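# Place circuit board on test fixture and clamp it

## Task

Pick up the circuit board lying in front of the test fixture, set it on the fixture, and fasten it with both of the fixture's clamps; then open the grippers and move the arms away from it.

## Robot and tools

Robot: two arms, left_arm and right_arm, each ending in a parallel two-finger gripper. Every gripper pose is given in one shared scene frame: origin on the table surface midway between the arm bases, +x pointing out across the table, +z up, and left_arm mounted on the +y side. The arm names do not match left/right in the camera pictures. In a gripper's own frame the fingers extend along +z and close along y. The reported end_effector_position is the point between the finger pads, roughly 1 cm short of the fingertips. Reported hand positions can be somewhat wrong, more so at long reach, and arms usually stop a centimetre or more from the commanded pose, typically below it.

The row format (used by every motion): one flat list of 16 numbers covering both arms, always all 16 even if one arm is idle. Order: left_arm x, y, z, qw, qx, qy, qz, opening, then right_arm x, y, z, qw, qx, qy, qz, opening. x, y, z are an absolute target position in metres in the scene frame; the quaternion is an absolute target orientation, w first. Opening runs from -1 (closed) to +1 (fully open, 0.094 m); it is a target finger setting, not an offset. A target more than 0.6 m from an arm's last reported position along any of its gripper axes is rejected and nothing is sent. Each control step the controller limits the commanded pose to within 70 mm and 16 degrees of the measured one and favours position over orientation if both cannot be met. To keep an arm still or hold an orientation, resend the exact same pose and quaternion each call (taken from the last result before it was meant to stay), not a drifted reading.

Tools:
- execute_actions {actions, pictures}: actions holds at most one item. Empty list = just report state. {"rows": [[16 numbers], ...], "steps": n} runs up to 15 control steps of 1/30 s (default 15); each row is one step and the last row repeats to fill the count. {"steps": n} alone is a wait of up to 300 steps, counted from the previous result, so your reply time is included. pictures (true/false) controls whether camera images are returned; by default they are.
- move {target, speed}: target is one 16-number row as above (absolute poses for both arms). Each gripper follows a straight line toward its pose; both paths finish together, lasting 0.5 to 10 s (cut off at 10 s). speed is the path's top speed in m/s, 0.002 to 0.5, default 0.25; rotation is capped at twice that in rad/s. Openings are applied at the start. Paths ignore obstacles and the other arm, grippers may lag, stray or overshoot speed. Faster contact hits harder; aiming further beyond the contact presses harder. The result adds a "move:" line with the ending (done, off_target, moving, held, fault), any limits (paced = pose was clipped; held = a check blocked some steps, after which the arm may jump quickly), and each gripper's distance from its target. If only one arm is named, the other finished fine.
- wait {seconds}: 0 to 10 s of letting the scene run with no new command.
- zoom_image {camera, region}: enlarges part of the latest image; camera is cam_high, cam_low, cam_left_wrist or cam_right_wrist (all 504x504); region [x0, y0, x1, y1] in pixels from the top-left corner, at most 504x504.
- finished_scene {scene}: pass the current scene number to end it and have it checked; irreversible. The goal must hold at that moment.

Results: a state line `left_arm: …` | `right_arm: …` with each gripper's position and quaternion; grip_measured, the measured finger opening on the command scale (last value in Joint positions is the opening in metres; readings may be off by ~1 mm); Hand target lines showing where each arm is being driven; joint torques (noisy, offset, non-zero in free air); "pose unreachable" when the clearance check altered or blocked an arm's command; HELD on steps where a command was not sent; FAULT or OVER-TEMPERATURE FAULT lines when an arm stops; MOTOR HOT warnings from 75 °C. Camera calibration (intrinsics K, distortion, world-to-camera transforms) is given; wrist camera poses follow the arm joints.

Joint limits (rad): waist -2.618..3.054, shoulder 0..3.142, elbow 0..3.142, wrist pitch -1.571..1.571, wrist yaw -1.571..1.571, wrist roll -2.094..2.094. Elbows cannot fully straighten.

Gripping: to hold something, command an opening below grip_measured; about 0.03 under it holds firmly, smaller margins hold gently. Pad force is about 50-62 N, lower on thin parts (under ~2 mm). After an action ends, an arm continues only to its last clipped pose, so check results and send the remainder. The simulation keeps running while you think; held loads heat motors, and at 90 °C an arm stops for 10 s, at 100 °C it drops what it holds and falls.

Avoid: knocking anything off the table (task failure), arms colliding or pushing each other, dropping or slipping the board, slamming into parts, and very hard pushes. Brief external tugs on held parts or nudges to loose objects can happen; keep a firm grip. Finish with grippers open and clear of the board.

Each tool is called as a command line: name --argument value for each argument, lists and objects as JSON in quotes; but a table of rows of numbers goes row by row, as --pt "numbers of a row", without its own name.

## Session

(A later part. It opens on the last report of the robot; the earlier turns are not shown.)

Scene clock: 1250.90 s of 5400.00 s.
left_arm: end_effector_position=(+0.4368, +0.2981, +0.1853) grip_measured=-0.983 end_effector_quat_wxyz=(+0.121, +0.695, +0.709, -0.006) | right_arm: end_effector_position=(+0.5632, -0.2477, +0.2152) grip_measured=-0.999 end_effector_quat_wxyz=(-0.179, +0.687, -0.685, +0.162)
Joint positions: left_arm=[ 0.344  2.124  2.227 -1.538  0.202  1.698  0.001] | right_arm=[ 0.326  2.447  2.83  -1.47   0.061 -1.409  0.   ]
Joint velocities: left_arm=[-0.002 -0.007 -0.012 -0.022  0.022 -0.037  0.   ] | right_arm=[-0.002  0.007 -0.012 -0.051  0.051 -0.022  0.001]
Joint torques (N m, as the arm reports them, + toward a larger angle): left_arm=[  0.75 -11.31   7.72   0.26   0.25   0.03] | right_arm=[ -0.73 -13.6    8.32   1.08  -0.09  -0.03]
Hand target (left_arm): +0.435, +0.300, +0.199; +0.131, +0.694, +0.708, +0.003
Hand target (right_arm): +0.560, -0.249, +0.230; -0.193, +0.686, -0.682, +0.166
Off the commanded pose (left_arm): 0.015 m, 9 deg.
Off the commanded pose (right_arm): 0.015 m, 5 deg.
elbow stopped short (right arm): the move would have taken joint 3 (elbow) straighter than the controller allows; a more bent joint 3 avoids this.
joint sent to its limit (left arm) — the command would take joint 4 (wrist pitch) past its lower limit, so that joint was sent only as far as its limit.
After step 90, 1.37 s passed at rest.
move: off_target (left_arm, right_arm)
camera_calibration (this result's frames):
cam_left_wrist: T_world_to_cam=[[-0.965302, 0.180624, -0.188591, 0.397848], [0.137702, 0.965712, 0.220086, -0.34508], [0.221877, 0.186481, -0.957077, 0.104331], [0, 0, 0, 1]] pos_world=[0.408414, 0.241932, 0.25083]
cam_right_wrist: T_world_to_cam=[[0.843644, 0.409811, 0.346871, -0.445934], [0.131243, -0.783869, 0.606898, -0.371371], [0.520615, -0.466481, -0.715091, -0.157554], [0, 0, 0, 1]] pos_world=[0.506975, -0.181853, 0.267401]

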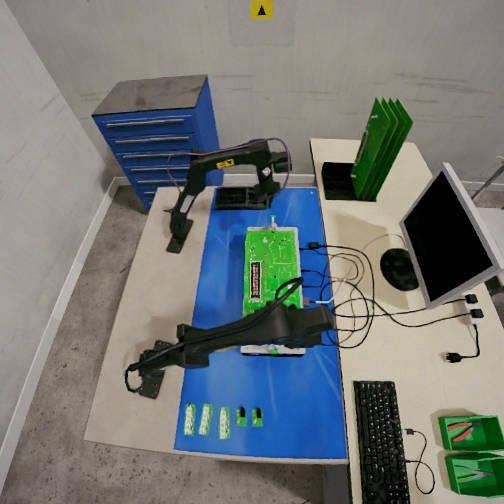

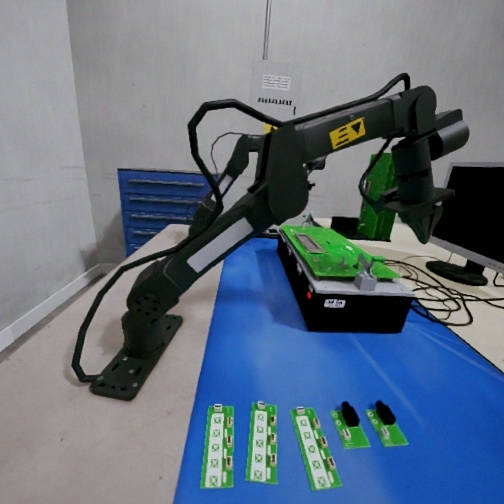

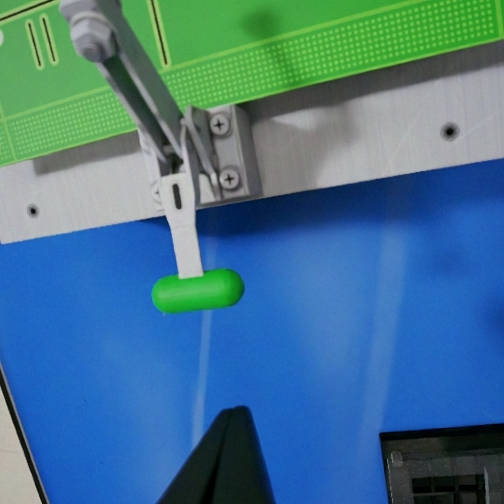

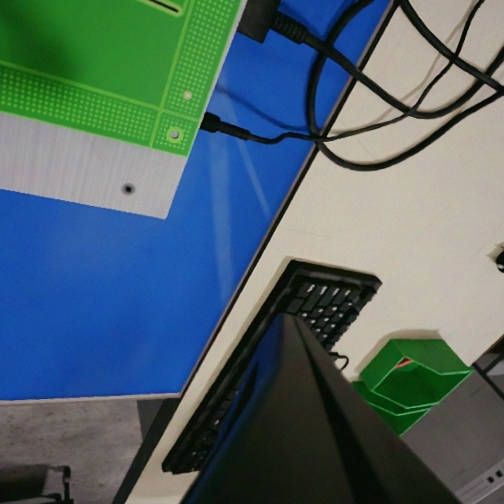

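move --target '[0.435,0.30,0.20,0.07,0.70,0.70,-0.07,-1,0.464,-0.309,0.21,-0.07,0.70,-0.70,0.07,0.2]'

move --target '[0.435,0.30,0.20,0.07,0.70,0.70,-0.07,-1,0.464,-0.309,0.157,-0.07,0.70,-0.70,0.07,0.2]' --speed 0.08

Scene clock: 1256.40 s of 5400.00 s.
left_arm: end_effector_position=(+0.4368, +0.2981, +0.1853) grip_measured=-0.983 end_effector_quat_wxyz=(+0.121, +0.695, +0.709, -0.006) | right_arm: end_effector_position=(+0.4701, -0.3093, +0.2093) grip_measured=+0.198 end_effector_quat_wxyz=(-0.074, +0.701, -0.704, +0.086)
Joint positions: left_arm=[ 0.344  2.124  2.227 -1.538  0.202  1.698  0.001] | right_arm=[ 0.215  2.134  2.343 -1.554  0.033 -1.501  0.056]
Joint velocities: left_arm=[-0.002 -0.002  0.007 -0.066  0.051 -0.037  0.   ] | right_arm=[-0.002 -0.007  0.002 -0.007  0.066  0.007 -0.   ]
Joint torques (N m, as the arm reports them, + toward a larger angle): left_arm=[  0.8  -11.48   7.58   0.23   0.23  -0.01] | right_arm=[ -0.33 -12.02   4.41   0.77  -0.14  -0.1 ]
Hand target (left_arm): +0.435, +0.300, +0.199; +0.131, +0.694, +0.708, +0.003
Hand target (right_arm): +0.463, -0.308, +0.210; -0.074, +0.704, -0.702, +0.077
Off the commanded pose (left_arm): 0.015 m, 9 deg.
Off the commanded pose (right_arm): 0.006 m, 2 deg.
joint sent to its limit (left arm) — the command would take joint 4 (wrist pitch) past its lower limit, so that joint was sent only as far as its limit.
joint sent to its limit (right arm) — the command would take joint 4 (wrist pitch) past its lower limit, so that joint was sent only as far as its limit.
After step 90, 1.37 s passed at rest.
move: off_target (left_arm)
camera_calibration (this result's frames):
cam_left_wrist: T_world_to_cam=[[-0.965302, 0.180624, -0.188591, 0.397848], [0.137702, 0.965712, 0.220086, -0.34508], [0.221877, 0.186481, -0.957077, 0.104331], [0, 0, 0, 1]] pos_world=[0.408414, 0.241932, 0.25083]
cam_right_wrist: T_world_to_cam=[[0.907678, 0.406952, 0.102526, -0.319989], [0.276442, -0.763597, 0.583524, -0.460921], [0.315754, -0.501309, -0.805598, -0.0376188], [0, 0, 0, 1]] pos_world=[0.429743, -0.240596, 0.27146]

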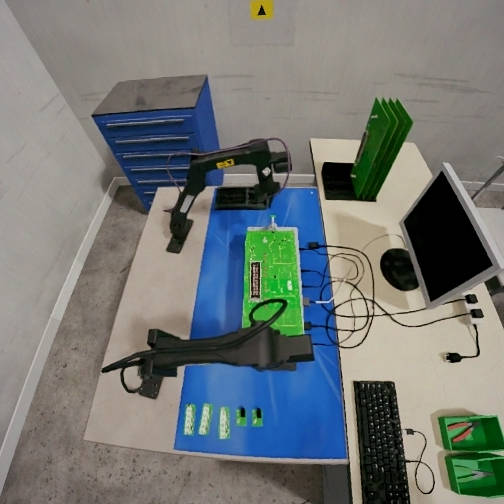

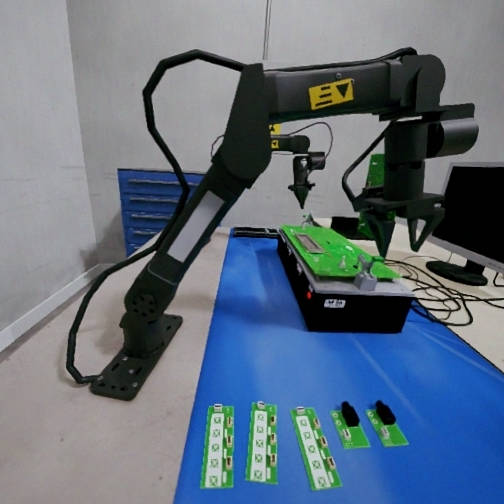

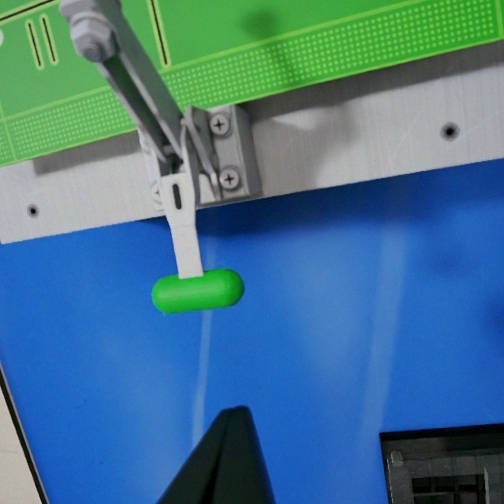

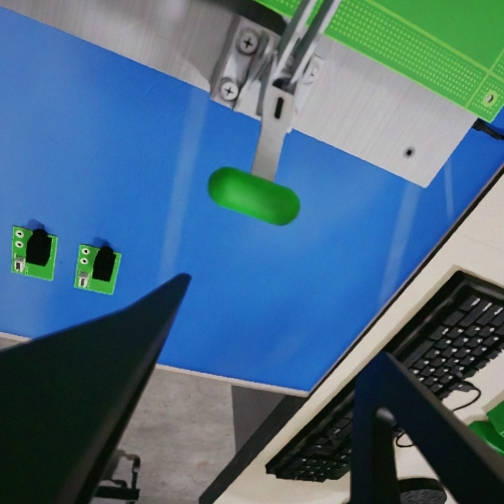

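Scene clock: 1257.90 s of 5400.00 s.
left_arm: end_effector_position=(+0.4368, +0.2981, +0.1853) grip_measured=-0.983 end_effector_quat_wxyz=(+0.121, +0.695, +0.709, -0.006) | right_arm: end_effector_position=(+0.4676, -0.3086, +0.1502) grip_measured=+0.198 end_effector_quat_wxyz=(-0.060, +0.703, -0.705, +0.071)
Joint positions: left_arm=[ 0.344  2.124  2.227 -1.538  0.202  1.698  0.001] | right_arm=[ 0.215  2.075  2.012 -1.323  0.028 -1.502  0.056]
Joint velocities: left_arm=[-0.007 -0.002  0.002  0.037  0.022 -0.007  0.   ] | right_arm=[ 0.002  0.002  0.012  0.051 -0.037  0.007  0.   ]
Joint torques (N m, as the arm reports them, + toward a larger angle): left_arm=[  0.64 -11.29   7.82   0.23   0.18   0.04] | right_arm=[ -0.49 -12.87   4.97   0.75  -0.15  -0.05]
Hand target (left_arm): +0.435, +0.300, +0.199; +0.131, +0.694, +0.708, +0.003
Hand target (right_arm): +0.463, -0.309, +0.157; -0.069, +0.704, -0.704, +0.070
Off the commanded pose (left_arm): 0.015 m, 9 deg.
Off the commanded pose (right_arm): 0.008 m, 1 deg.
joint sent to its limit (left arm) — the command would take joint 4 (wrist pitch) past its lower limit, so that joint was sent only as far as its limit.
move: off_target (left_arm)
camera_calibration (this result's frames):
cam_left_wrist: T_world_to_cam=[[-0.965302, 0.180624, -0.188591, 0.397848], [0.137702, 0.965712, 0.220086, -0.34508], [0.221877, 0.186481, -0.957077, 0.104331], [0, 0, 0, 1]] pos_world=[0.408414, 0.241932, 0.25083]
cam_right_wrist: T_world_to_cam=[[0.910319, 0.408703, 0.0654253, -0.307008], [0.30192, -0.7638, 0.570485, -0.435267], [0.283131, -0.499571, -0.818698, -0.0663397], [0, 0, 0, 1]] pos_world=[0.429674, -0.240123, 0.214087]

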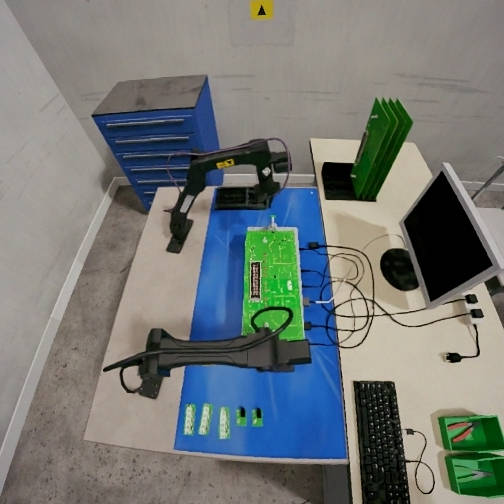

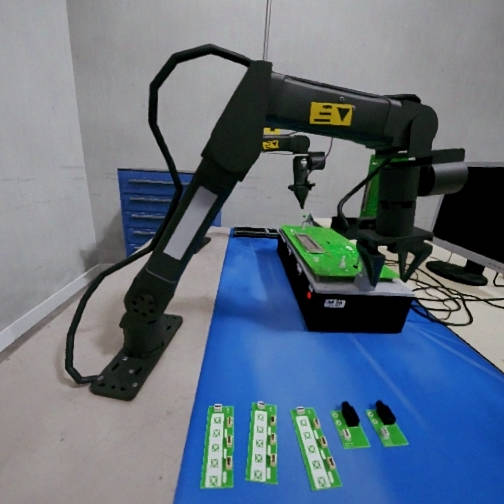

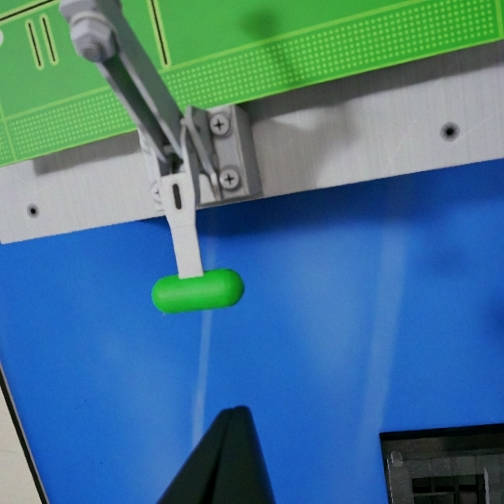

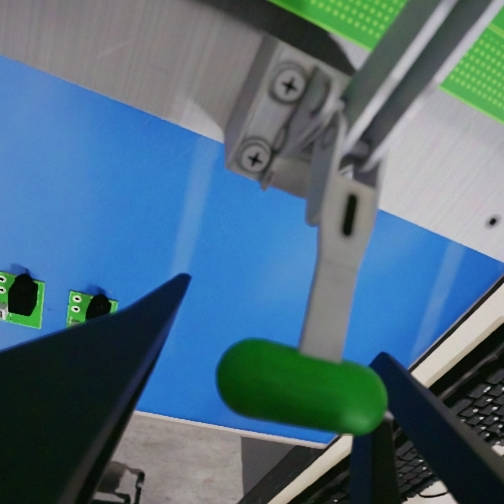

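move --target '[0.435,0.30,0.20,0.07,0.70,0.70,-0.07,-1,0.462,-0.307,0.157,-0.07,0.70,-0.70,0.07,-0.8]'

move --target '[0.435,0.30,0.20,0.07,0.70,0.70,-0.07,-1,0.46,-0.275,0.19,-0.07,0.70,-0.70,0.07,-0.8]' --speed 0.05

move --target '[0.435,0.30,0.20,0.07,0.70,0.70,-0.07,-1,0.46,-0.235,0.198,-0.07,0.70,-0.70,0.07,-0.8]' --speed 0.05

zoom_image --camera "cam_low" --region '[270,180,430,310]'

Scene clock: 1265.67 s of 5400.00 s.
left_arm: end_effector_position=(+0.4368, +0.2981, +0.1853) grip_measured=-0.983 end_effector_quat_wxyz=(+0.121, +0.695, +0.709, -0.006) | right_arm: end_effector_position=(+0.4680, -0.3085, +0.1553) grip_measured=-0.798 end_effector_quat_wxyz=(-0.066, +0.703, -0.704, +0.076)
Joint positions: left_arm=[ 0.344  2.124  2.227 -1.538  0.202  1.698  0.001] | right_arm=[ 0.215  2.063  2.012 -1.32   0.028 -1.504  0.009]
Joint velocities: left_arm=[-0.012 -0.017 -0.017 -0.022 -0.007 -0.007  0.001] | right_arm=[-0.022 -0.007 -0.002 -0.022  0.007  0.022 -0.   ]
Joint torques (N m, as the arm reports them, + toward a larger angle): left_arm=[  0.74 -11.3    7.55   0.22   0.2   -0.01] | right_arm=[ -0.37 -12.11   4.55   0.84  -0.14   0.01]
Hand target (left_arm): +0.435, +0.300, +0.199; +0.131, +0.694, +0.708, +0.003
Hand target (right_arm): +0.462, -0.307, +0.157; -0.070, +0.704, -0.704, +0.070
Off the commanded pose (left_arm): 0.015 m, 9 deg.
Off the commanded pose (right_arm): 0.006 m, 1 deg.
joint sent to its limit (left arm) — the command would take joint 4 (wrist pitch) past its lower limit, so that joint was sent only as far as its limit.
After step 90, 3.90 s passed at rest.
move: off_target (left_arm)
camera_calibration (this result's frames):
cam_left_wrist: T_world_to_cam=[[-0.965302, 0.180624, -0.188591, 0.397848], [0.137702, 0.965712, 0.220086, -0.34508], [0.221877, 0.186481, -0.957077, 0.104331], [0, 0, 0, 1]] pos_world=[0.408414, 0.241932, 0.25083]
cam_right_wrist: T_world_to_cam=[[0.908728, 0.409703, 0.0797266, -0.308945], [0.294146, -0.764136, 0.574086, -0.435282], [0.296127, -0.498236, -0.814905, -0.06846], [0, 0, 0, 1]] pos_world=[0.429057, -0.240148, 0.218732]

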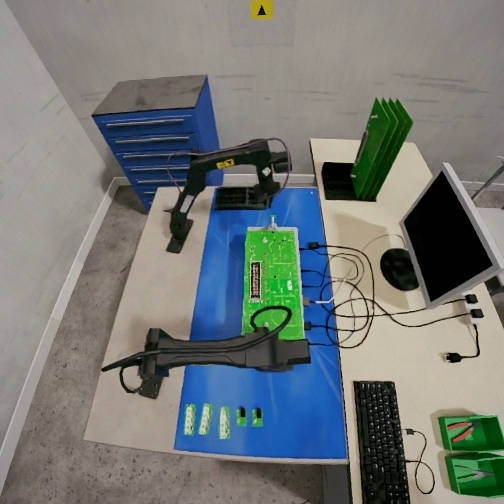

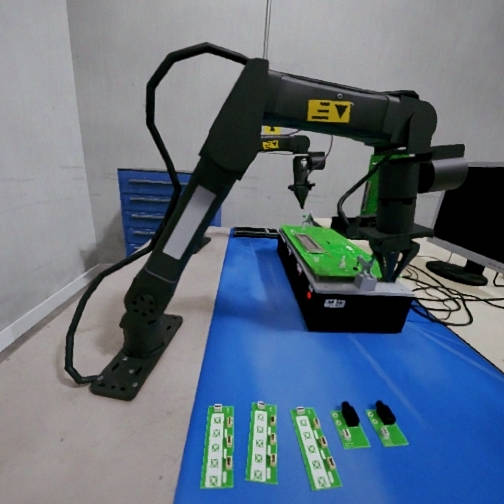

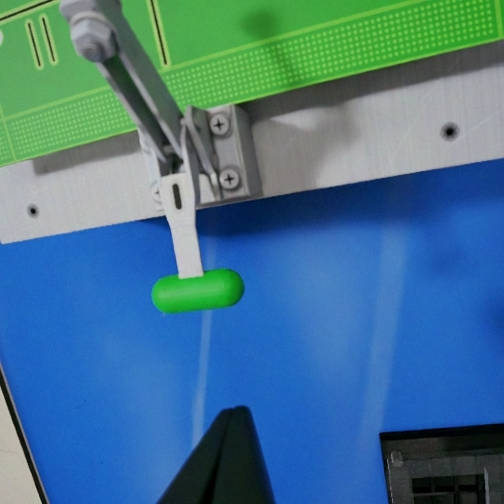

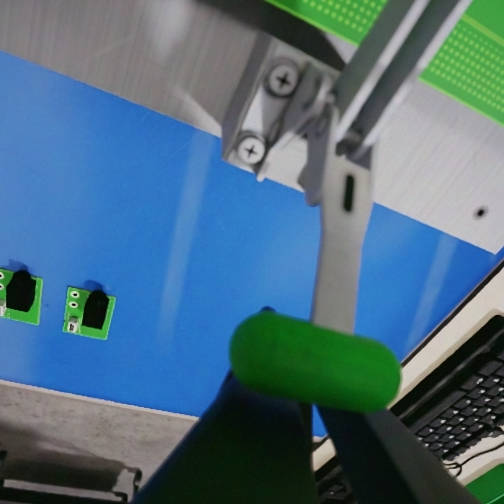

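Scene clock: 1267.53 s of 5400.00 s.
left_arm: end_effector_position=(+0.4368, +0.2981, +0.1853) grip_measured=-0.983 end_effector_quat_wxyz=(+0.121, +0.695, +0.709, -0.006) | right_arm: end_effector_position=(+0.4615, -0.2888, +0.1893) grip_measured=-0.798 end_effector_quat_wxyz=(-0.065, +0.699, -0.707, +0.085)
Joint positions: left_arm=[ 0.344  2.124  2.227 -1.538  0.202  1.698  0.001] | right_arm=[ 0.272  2.076  2.169 -1.458  0.055 -1.438  0.009]
Joint velocities: left_arm=[ 0.012 -0.002 -0.002 -0.081  0.125  0.007 -0.   ] | right_arm=[ 0.007  0.007  0.032  0.007 -0.066  0.066  0.   ]
Joint torques (N m, as the arm reports them, + toward a larger angle): left_arm=[  0.4  -11.14   7.64   0.22   0.22   0.03] | right_arm=[ 1.34 -9.06  8.74  0.62 -0.24  0.09]
Hand target (left_arm): +0.435, +0.300, +0.199; +0.131, +0.694, +0.708, +0.003
Hand target (right_arm): +0.461, -0.275, +0.190; -0.071, +0.704, -0.703, +0.072
Off the commanded pose (left_arm): 0.015 m, 9 deg.
Off the commanded pose (right_arm): 0.014 m, 2 deg.
joint sent to its limit (left arm) — the command would take joint 4 (wrist pitch) past its lower limit, so that joint was sent only as far as its limit.
move: off_target (left_arm, right_arm)
camera_calibration (this result's frames):
cam_left_wrist: T_world_to_cam=[[-0.965302, 0.180624, -0.188591, 0.397848], [0.137702, 0.965712, 0.220086, -0.34508], [0.221877, 0.186481, -0.957077, 0.104331], [0, 0, 0, 1]] pos_world=[0.408414, 0.241932, 0.25083]
cam_right_wrist: T_world_to_cam=[[0.913119, 0.39898, 0.0838415, -0.319692], [0.278429, -0.760495, 0.586622, -0.431879], [0.297811, -0.512311, -0.805509, -0.0356482], [0, 0, 0, 1]] pos_world=[0.422781, -0.219154, 0.251438]

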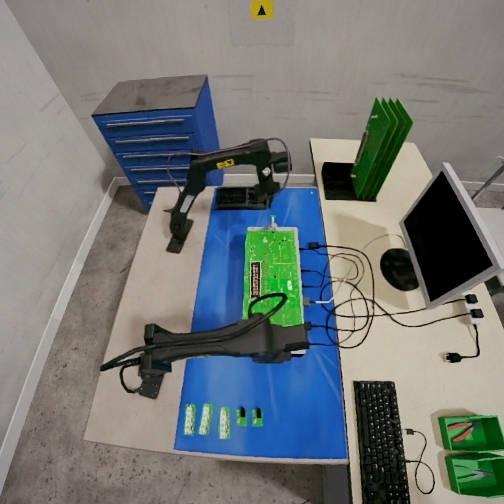

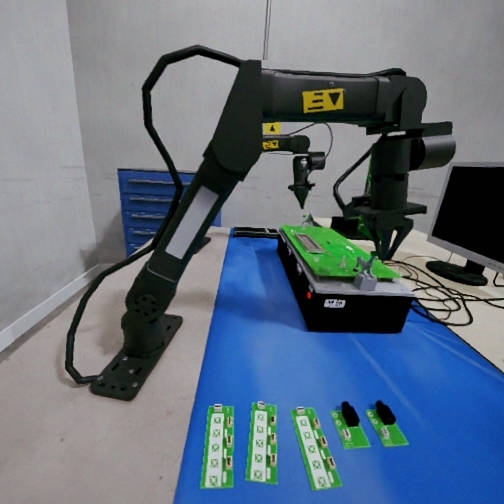

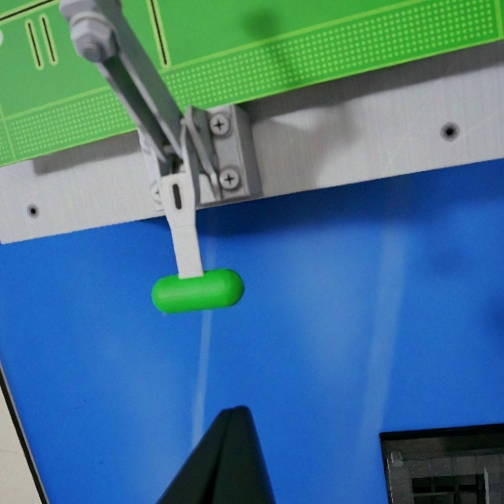

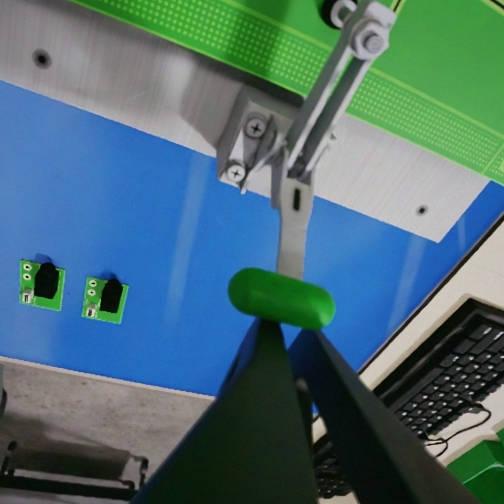

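Scene clock: 1269.80 s of 5400.00 s.
left_arm: end_effector_position=(+0.4368, +0.2981, +0.1853) grip_measured=-0.983 end_effector_quat_wxyz=(+0.121, +0.695, +0.709, -0.006) | right_arm: end_effector_position=(+0.4573, -0.2375, +0.1911) grip_measured=-0.798 end_effector_quat_wxyz=(-0.057, +0.708, -0.700, +0.073)
Joint positions: left_arm=[ 0.344  2.124  2.227 -1.538  0.202  1.698  0.001] | right_arm=[ 0.393  2.153  2.304 -1.548  0.065 -1.34   0.009]
Joint velocities: left_arm=[ 0.007 -0.002  0.017  0.051 -0.037  0.037  0.001] | right_arm=[-0.007  0.022  0.007  0.022  0.007 -0.037 -0.001]
Joint torques (N m, as the arm reports them, + toward a larger angle): left_arm=[  0.76 -11.31   7.6    0.24   0.28   0.03] | right_arm=[ -0.15 -10.09   8.97   0.7   -0.1    0.09]
Hand target (left_arm): +0.435, +0.300, +0.199; +0.131, +0.694, +0.708, +0.003
Hand target (right_arm): +0.461, -0.235, +0.198; -0.071, +0.704, -0.703, +0.071
Off the commanded pose (left_arm): 0.015 m, 9 deg.
Off the commanded pose (right_arm): 0.008 m, 2 deg.
joint sent to its limit (left arm) — the command would take joint 4 (wrist pitch) past its lower limit, so that joint was sent only as far as its limit.
move: off_target (left_arm)
camera_calibration (this result's frames):
cam_left_wrist: T_world_to_cam=[[-0.965302, 0.180624, -0.188591, 0.397848], [0.137702, 0.965712, 0.220086, -0.34508], [0.221877, 0.186481, -0.957077, 0.104331], [0, 0, 0, 1]] pos_world=[0.408414, 0.241932, 0.25083]
cam_right_wrist: T_world_to_cam=[[0.905699, 0.419621, 0.0602374, -0.323639], [0.312001, -0.756017, 0.575407, -0.404895], [0.286993, -0.502351, -0.815646, 0.00258034], [0, 0, 0, 1]] pos_world=[0.418707, -0.169006, 0.25458]

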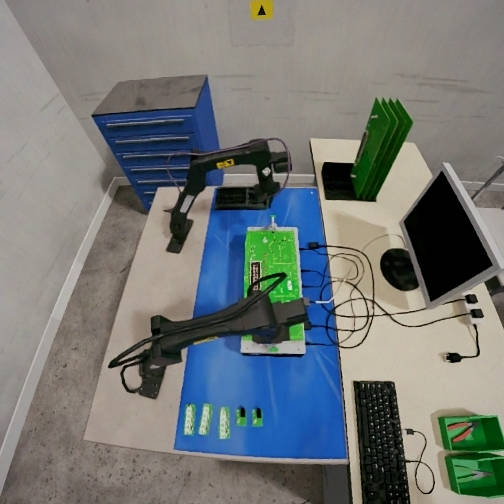

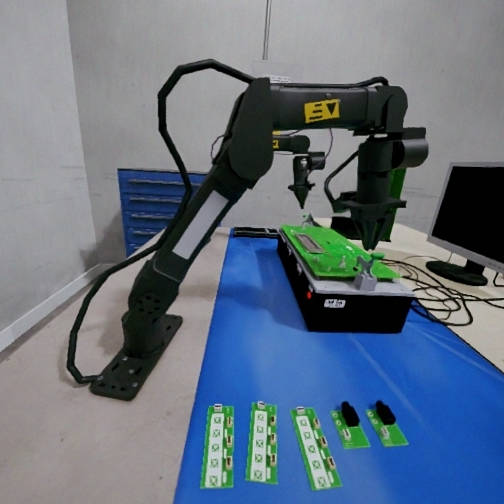

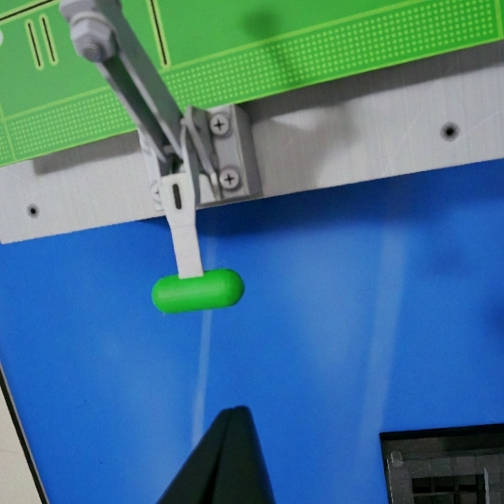

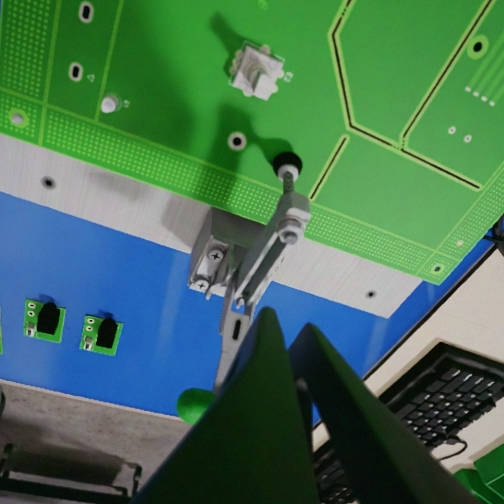

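Region (270, 180, 430, 310) of cam_low's 504x504 image, scaled by 3.150, with more detail than that image has; it fills the top 410 rows of this view, and the rest is white.

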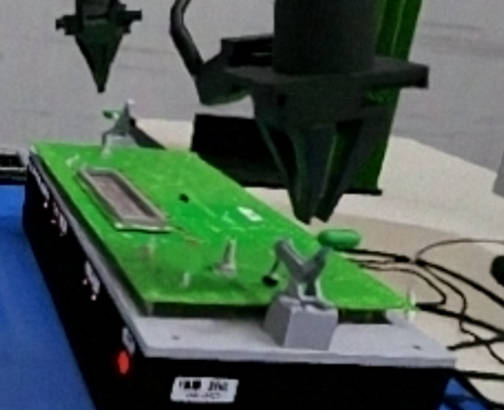

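move --target '[0.435,0.30,0.20,0.07,0.70,0.70,-0.07,-1,0.46,-0.345,0.21,-0.07,0.70,-0.70,0.07,-0.8]'

move --target '[0.46,0.33,0.165,0.07,0.70,0.70,-0.07,-0.8,0.46,-0.345,0.155,-0.07,0.70,-0.70,0.07,-0.8]' --speed 0.1

move --target '[0.46,0.33,0.15,0.07,0.70,0.70,-0.07,-0.8,0.46,-0.235,0.178,-0.07,0.70,-0.70,0.07,-0.8]' --speed 0.05

zoom_image --camera "cam_low" --region '[270,180,430,310]'

Scene clock: 1277.03 s of 5400.00 s.
left_arm: end_effector_position=(+0.4368, +0.2981, +0.1853) grip_measured=-0.983 end_effector_quat_wxyz=(+0.121, +0.695, +0.709, -0.006) | right_arm: end_effector_position=(+0.4643, -0.3523, +0.2008) grip_measured=-0.798 end_effector_quat_wxyz=(-0.064, +0.697, -0.711, +0.074)
Joint positions: left_arm=[ 0.344  2.124  2.227 -1.538  0.202  1.698  0.001] | right_arm=[ 0.108  2.121  2.293 -1.546  0.009 -1.59   0.009]
Joint velocities: left_arm=[-0.002  0.002 -0.007 -0.022 -0.037  0.007 -0.001] | right_arm=[ 0.007  0.002 -0.007  0.022  0.007 -0.022  0.   ]
Joint torques (N m, as the arm reports them, + toward a larger angle): left_arm=[  0.83 -11.22   7.76   0.26   0.24   0.  ] | right_arm=[  0.42 -12.22   6.2    0.64  -0.15  -0.08]
Hand target (left_arm): +0.435, +0.300, +0.199; +0.131, +0.694, +0.708, +0.003
Hand target (right_arm): +0.458, -0.346, +0.209; -0.072, +0.703, -0.704, +0.071
Off the commanded pose (left_arm): 0.015 m, 9 deg.
Off the commanded pose (right_arm): 0.013 m, 1 deg.
joint sent to its limit (left arm) — the command would take joint 4 (wrist pitch) past its lower limit, so that joint was sent only as far as its limit.
joint sent to its limit (right arm) — the command would take joint 4 (wrist pitch) past its lower limit, so that joint was sent only as far as its limit.
After step 90, 3.17 s passed at rest.
move: off_target (left_arm, right_arm)
camera_calibration (this result's frames):
cam_left_wrist: T_world_to_cam=[[-0.965302, 0.180624, -0.188591, 0.397848], [0.137702, 0.965712, 0.220086, -0.34508], [0.221877, 0.186481, -0.957077, 0.104331], [0, 0, 0, 1]] pos_world=[0.408414, 0.241932, 0.25083]
cam_right_wrist: T_world_to_cam=[[0.916621, 0.392649, 0.0750503, -0.299972], [0.283234, -0.770379, 0.571222, -0.490279], [0.282107, -0.502338, -0.817357, -0.0465721], [0, 0, 0, 1]] pos_world=[0.426963, -0.283312, 0.264506]

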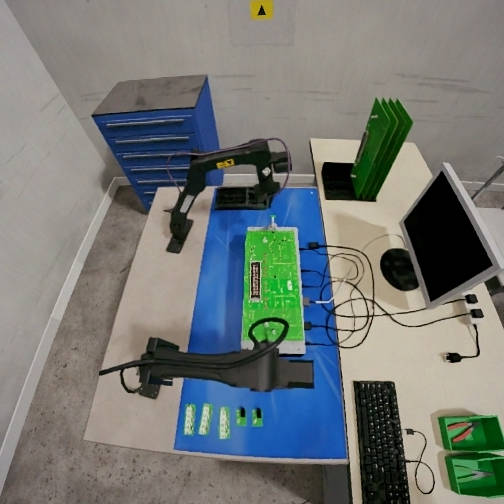

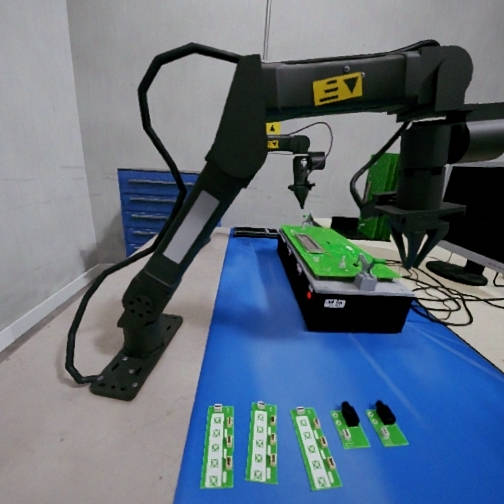

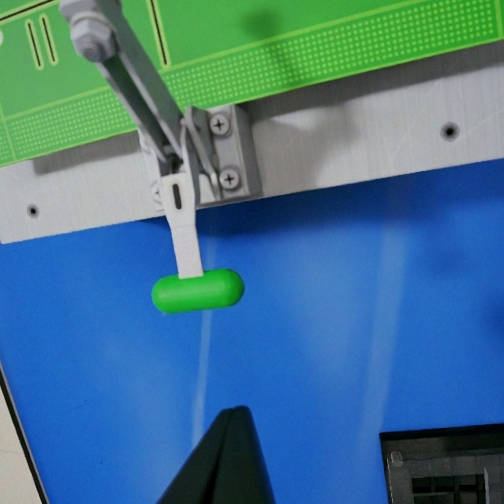

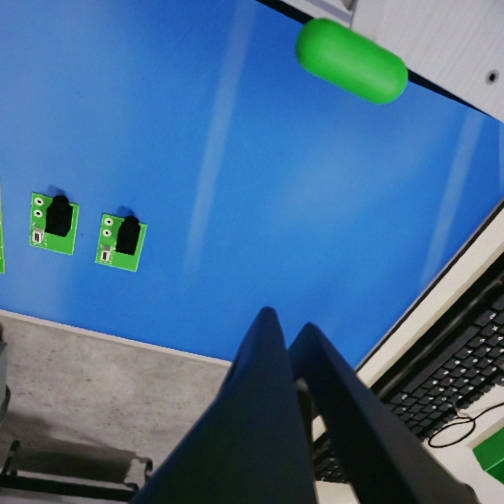

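Scene clock: 1278.40 s of 5400.00 s.
left_arm: end_effector_position=(+0.4589, +0.3288, +0.1683) grip_measured=-0.802 end_effector_quat_wxyz=(+0.121, +0.695, +0.708, +0.001) | right_arm: end_effector_position=(+0.4637, -0.3523, +0.1490) grip_measured=-0.798 end_effector_quat_wxyz=(-0.061, +0.697, -0.711, +0.071)
Joint positions: left_arm=[ 0.403  2.242  2.348 -1.54   0.202  1.759  0.009] | right_arm=[ 0.108  2.05   1.969 -1.303  0.009 -1.591  0.009]
Joint velocities: left_arm=[-0.012  0.002  0.002 -0.095  0.066 -0.081 -0.001] | right_arm=[ 0.012 -0.002 -0.012 -0.007 -0.095 -0.037 -0.001]
Joint torques (N m, as the arm reports them, + toward a larger angle): left_arm=[ 0.44 -9.42  7.38  0.21  0.19  0.01] | right_arm=[  0.56 -12.61   4.97   0.8   -0.14  -0.05]
Hand target (left_arm): +0.459, +0.330, +0.165; +0.118, +0.696, +0.708, -0.005
Hand target (right_arm): +0.459, -0.345, +0.155; -0.070, +0.704, -0.704, +0.070
Off the commanded pose (left_arm): 0.004 m, 10 deg.
Off the commanded pose (right_arm): 0.010 m, 2 deg.
joint sent to its limit (left arm) — the command would take joint 4 (wrist pitch) past its lower limit, so that joint was sent only as far as its limit.
move: off_target (left_arm)
camera_calibration (this result's frames):
cam_left_wrist: T_world_to_cam=[[-0.962894, 0.183147, -0.198221, 0.41008], [0.135477, 0.963258, 0.231904, -0.374186], [0.233411, 0.196445, -0.952328, 0.068024], [0, 0, 0, 1]] pos_world=[0.42968, 0.27197, 0.232843]
cam_right_wrist: T_world_to_cam=[[0.917046, 0.392976, 0.0677959, -0.294541], [0.288089, -0.770403, 0.568756, -0.462426], [0.275738, -0.502044, -0.819707, -0.0852733], [0, 0, 0, 1]] pos_world=[0.42684, -0.283318, 0.213077]

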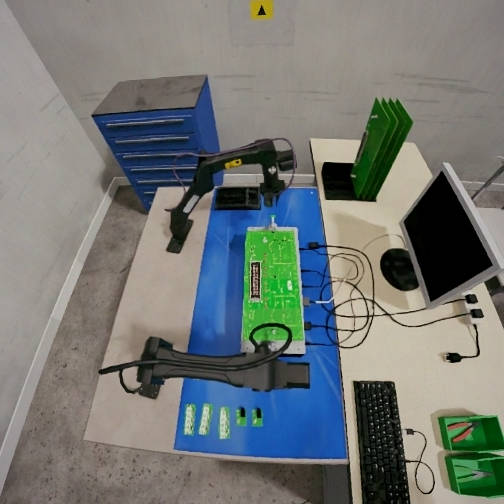

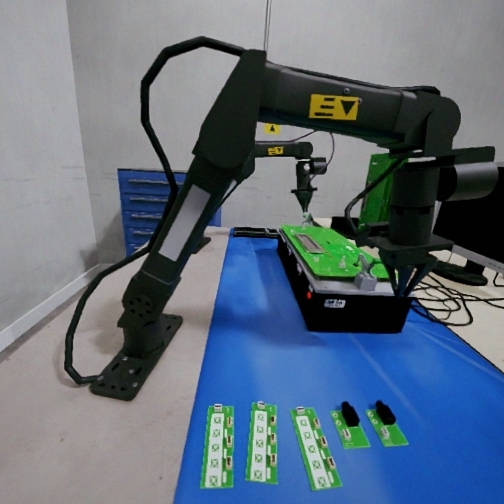

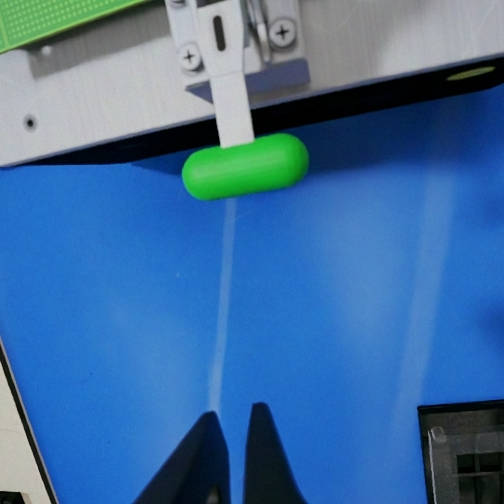

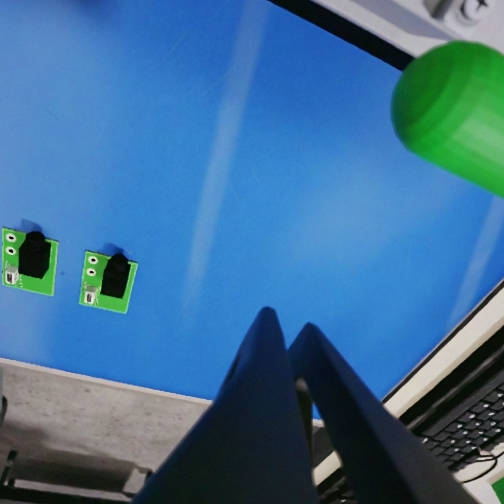

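Scene clock: 1281.10 s of 5400.00 s.
left_arm: end_effector_position=(+0.4598, +0.3290, +0.1593) grip_measured=-0.802 end_effector_quat_wxyz=(+0.116, +0.697, +0.707, -0.007) | right_arm: end_effector_position=(+0.4561, -0.2812, +0.1835) grip_measured=-0.798 end_effector_quat_wxyz=(-0.027, +0.687, -0.717, +0.116)
Joint positions: left_arm=[ 0.403  2.263  2.348 -1.54   0.202  1.766  0.009] | right_arm=[ 0.337  2.081  2.15  -1.467  0.165 -1.352  0.009]
Joint velocities: left_arm=[-0.002  0.002  0.002  0.007  0.007 -0.022  0.   ] | right_arm=[ 0.027 -0.002  0.012  0.007  0.007  0.037 -0.001]
Joint torques (N m, as the arm reports them, + toward a larger angle): left_arm=[ 0.37 -8.54  7.25  0.21  0.19  0.09] | right_arm=[ 3.29 -8.03  8.61  0.98 -1.07  0.14]
Hand target (left_arm): +0.459, +0.330, +0.149; +0.108, +0.699, +0.707, -0.020
Hand target (right_arm): +0.459, -0.236, +0.180; -0.070, +0.704, -0.703, +0.073
Off the commanded pose (left_arm): 0.009 m, 9 deg.
Off the commanded pose (right_arm): 0.047 m, 8 deg.
joint sent to its limit (left arm) — the command would take joint 4 (wrist pitch) past its lower limit, so that joint was sent only as far as its limit.
move: off_target (left_arm, right_arm)
camera_calibration (this result's frames):
cam_left_wrist: T_world_to_cam=[[-0.965322, 0.188572, -0.180537, 0.405651], [0.145899, 0.96316, 0.225914, -0.376231], [0.216487, 0.191739, -0.957272, 0.0693549], [0, 0, 0, 1]] pos_world=[0.431461, 0.272578, 0.224622]
cam_right_wrist: T_world_to_cam=[[0.929187, 0.367455, 0.0398491, -0.325444], [0.25385, -0.712815, 0.653801, -0.408892], [0.268648, -0.597387, -0.755617, -0.0545867], [0, 0, 0, 1]] pos_world=[0.42086, -0.204488, 0.239056]

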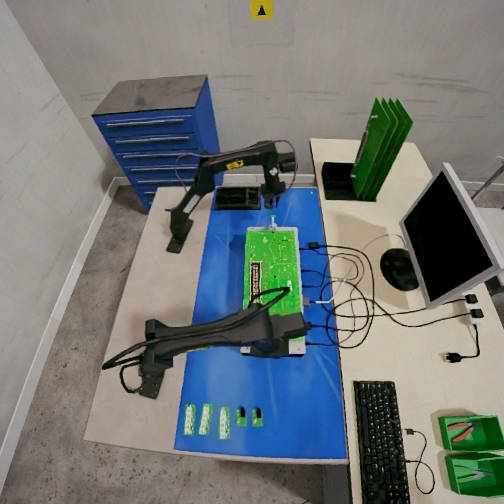

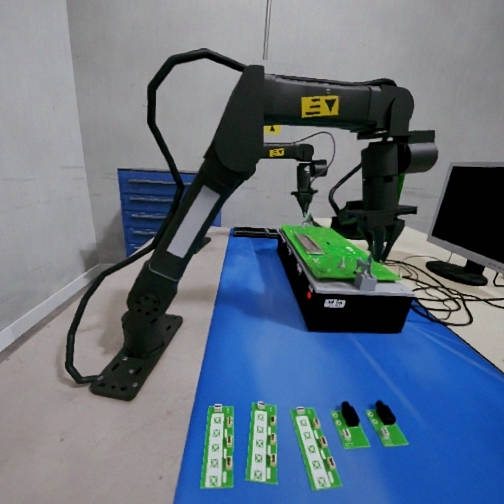

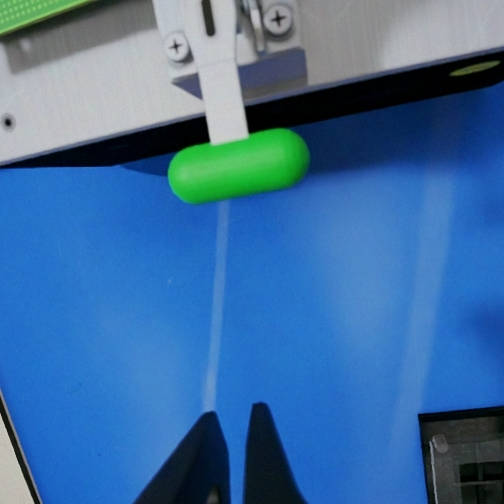

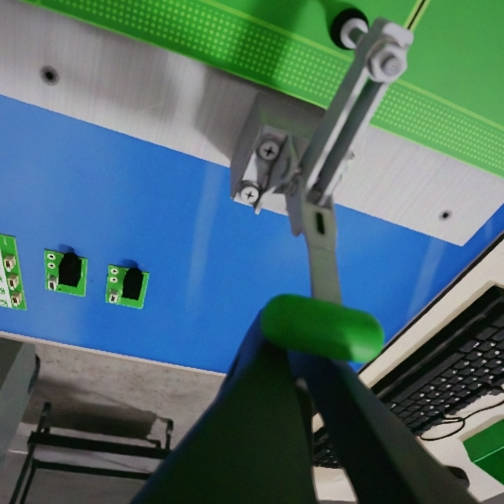

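Region (270, 180, 430, 310) of cam_low's 504x504 image, scaled by 3.150, with more detail than that image has; it fills the top 410 rows of this view, and the rest is white.

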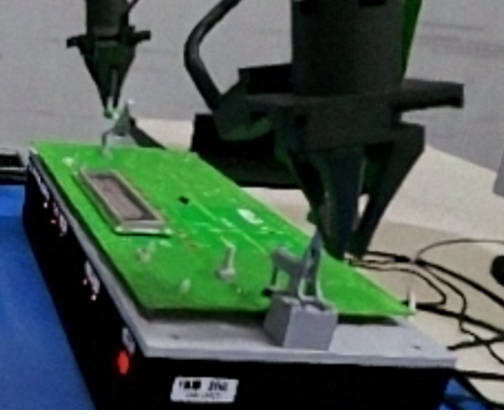

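move --target '[0.46,0.22,0.178,0.07,0.70,0.70,-0.07,-0.8,0.46,-0.205,0.17,-0.07,0.70,-0.70,0.07,-0.8]' --speed 0.05

zoom_image --camera "cam_low" --region '[270,180,430,310]'

Scene clock: 1288.27 s of 5400.00 s.
left_arm: end_effector_position=(+0.4650, +0.2218, +0.1697) grip_measured=-0.802 end_effector_quat_wxyz=(+0.117, +0.702, +0.702, -0.014) | right_arm: end_effector_position=(+0.4542, -0.2791, +0.1866) grip_measured=-0.799 end_effector_quat_wxyz=(-0.005, +0.672, -0.725, +0.152)
Joint positions: left_arm=[ 0.16   2.245  2.359 -1.534  0.182  1.535  0.009] | right_arm=[ 0.381  2.082  2.151 -1.478  0.261 -1.282  0.009]
Joint velocities: left_arm=[-0.002  0.012  0.002  0.022 -0.022 -0.022 -0.   ] | right_arm=[-0.002 -0.012 -0.017 -0.037 -0.095  0.022  0.   ]
Joint torques (N m, as the arm reports them, + toward a larger angle): left_arm=[  0.42 -11.2    7.27   0.21   0.41  -0.06] | right_arm=[ 4.86 -6.94  8.57  1.1  -1.83  0.16]
Hand target (left_arm): +0.462, +0.220, +0.178; +0.126, +0.697, +0.706, -0.022
Hand target (right_arm): +0.454, -0.209, +0.174; -0.066, +0.705, -0.703, +0.074
Off the commanded pose (left_arm): 0.010 m, 8 deg.
Off the commanded pose (right_arm): 0.076 m, 13 deg.
joint sent to its limit (left arm) — the command would take joint 4 (wrist pitch) past its lower limit, so that joint was sent only as far as its limit.
After step 90, 1.53 s passed at rest.
move: off_target (left_arm, right_arm)
camera_calibration (this result's frames):
cam_left_wrist: T_world_to_cam=[[-0.963595, 0.201843, -0.175338, 0.428146], [0.162784, 0.963145, 0.214135, -0.281909], [0.212097, 0.177798, -0.960939, 0.104544], [0, 0, 0, 1]] pos_world=[0.436276, 0.166514, 0.235897]
cam_right_wrist: T_world_to_cam=[[0.941995, 0.334118, 0.0317968, -0.338194], [0.212539, -0.667167, 0.713944, -0.388681], [0.259755, -0.665773, -0.699481, -0.0760278], [0, 0, 0, 1]] pos_world=[0.420936, -0.196935, 0.23507]

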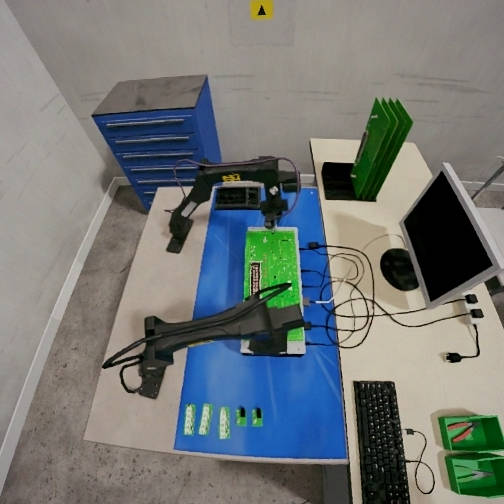

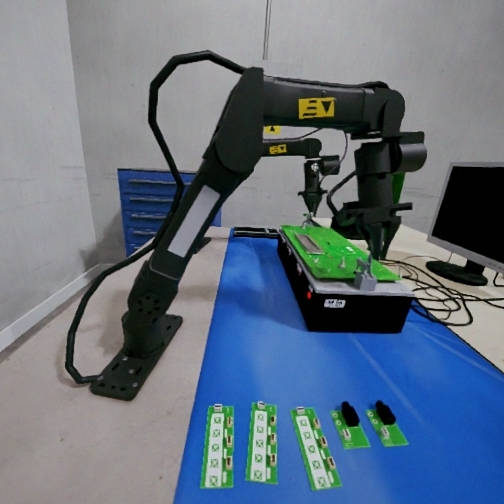

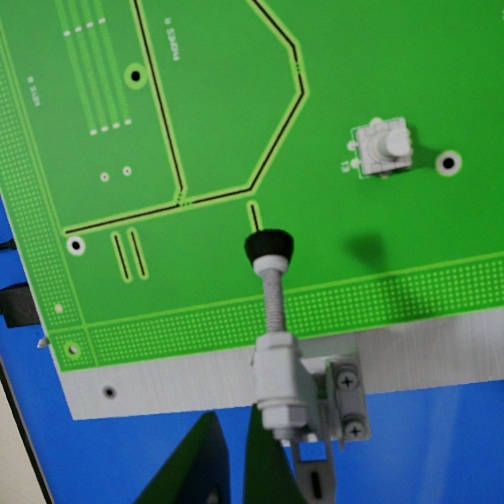

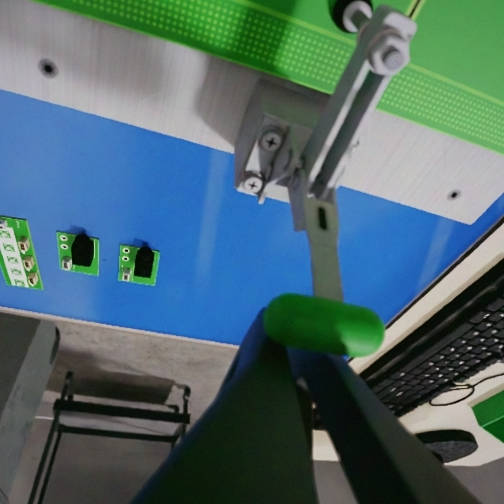

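Region (270, 180, 430, 310) of cam_low's 504x504 image, scaled by 3.150, with more detail than that image has; it fills the top 410 rows of this view, and the rest is white.

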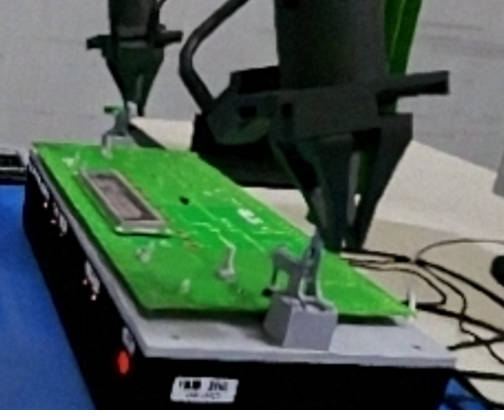

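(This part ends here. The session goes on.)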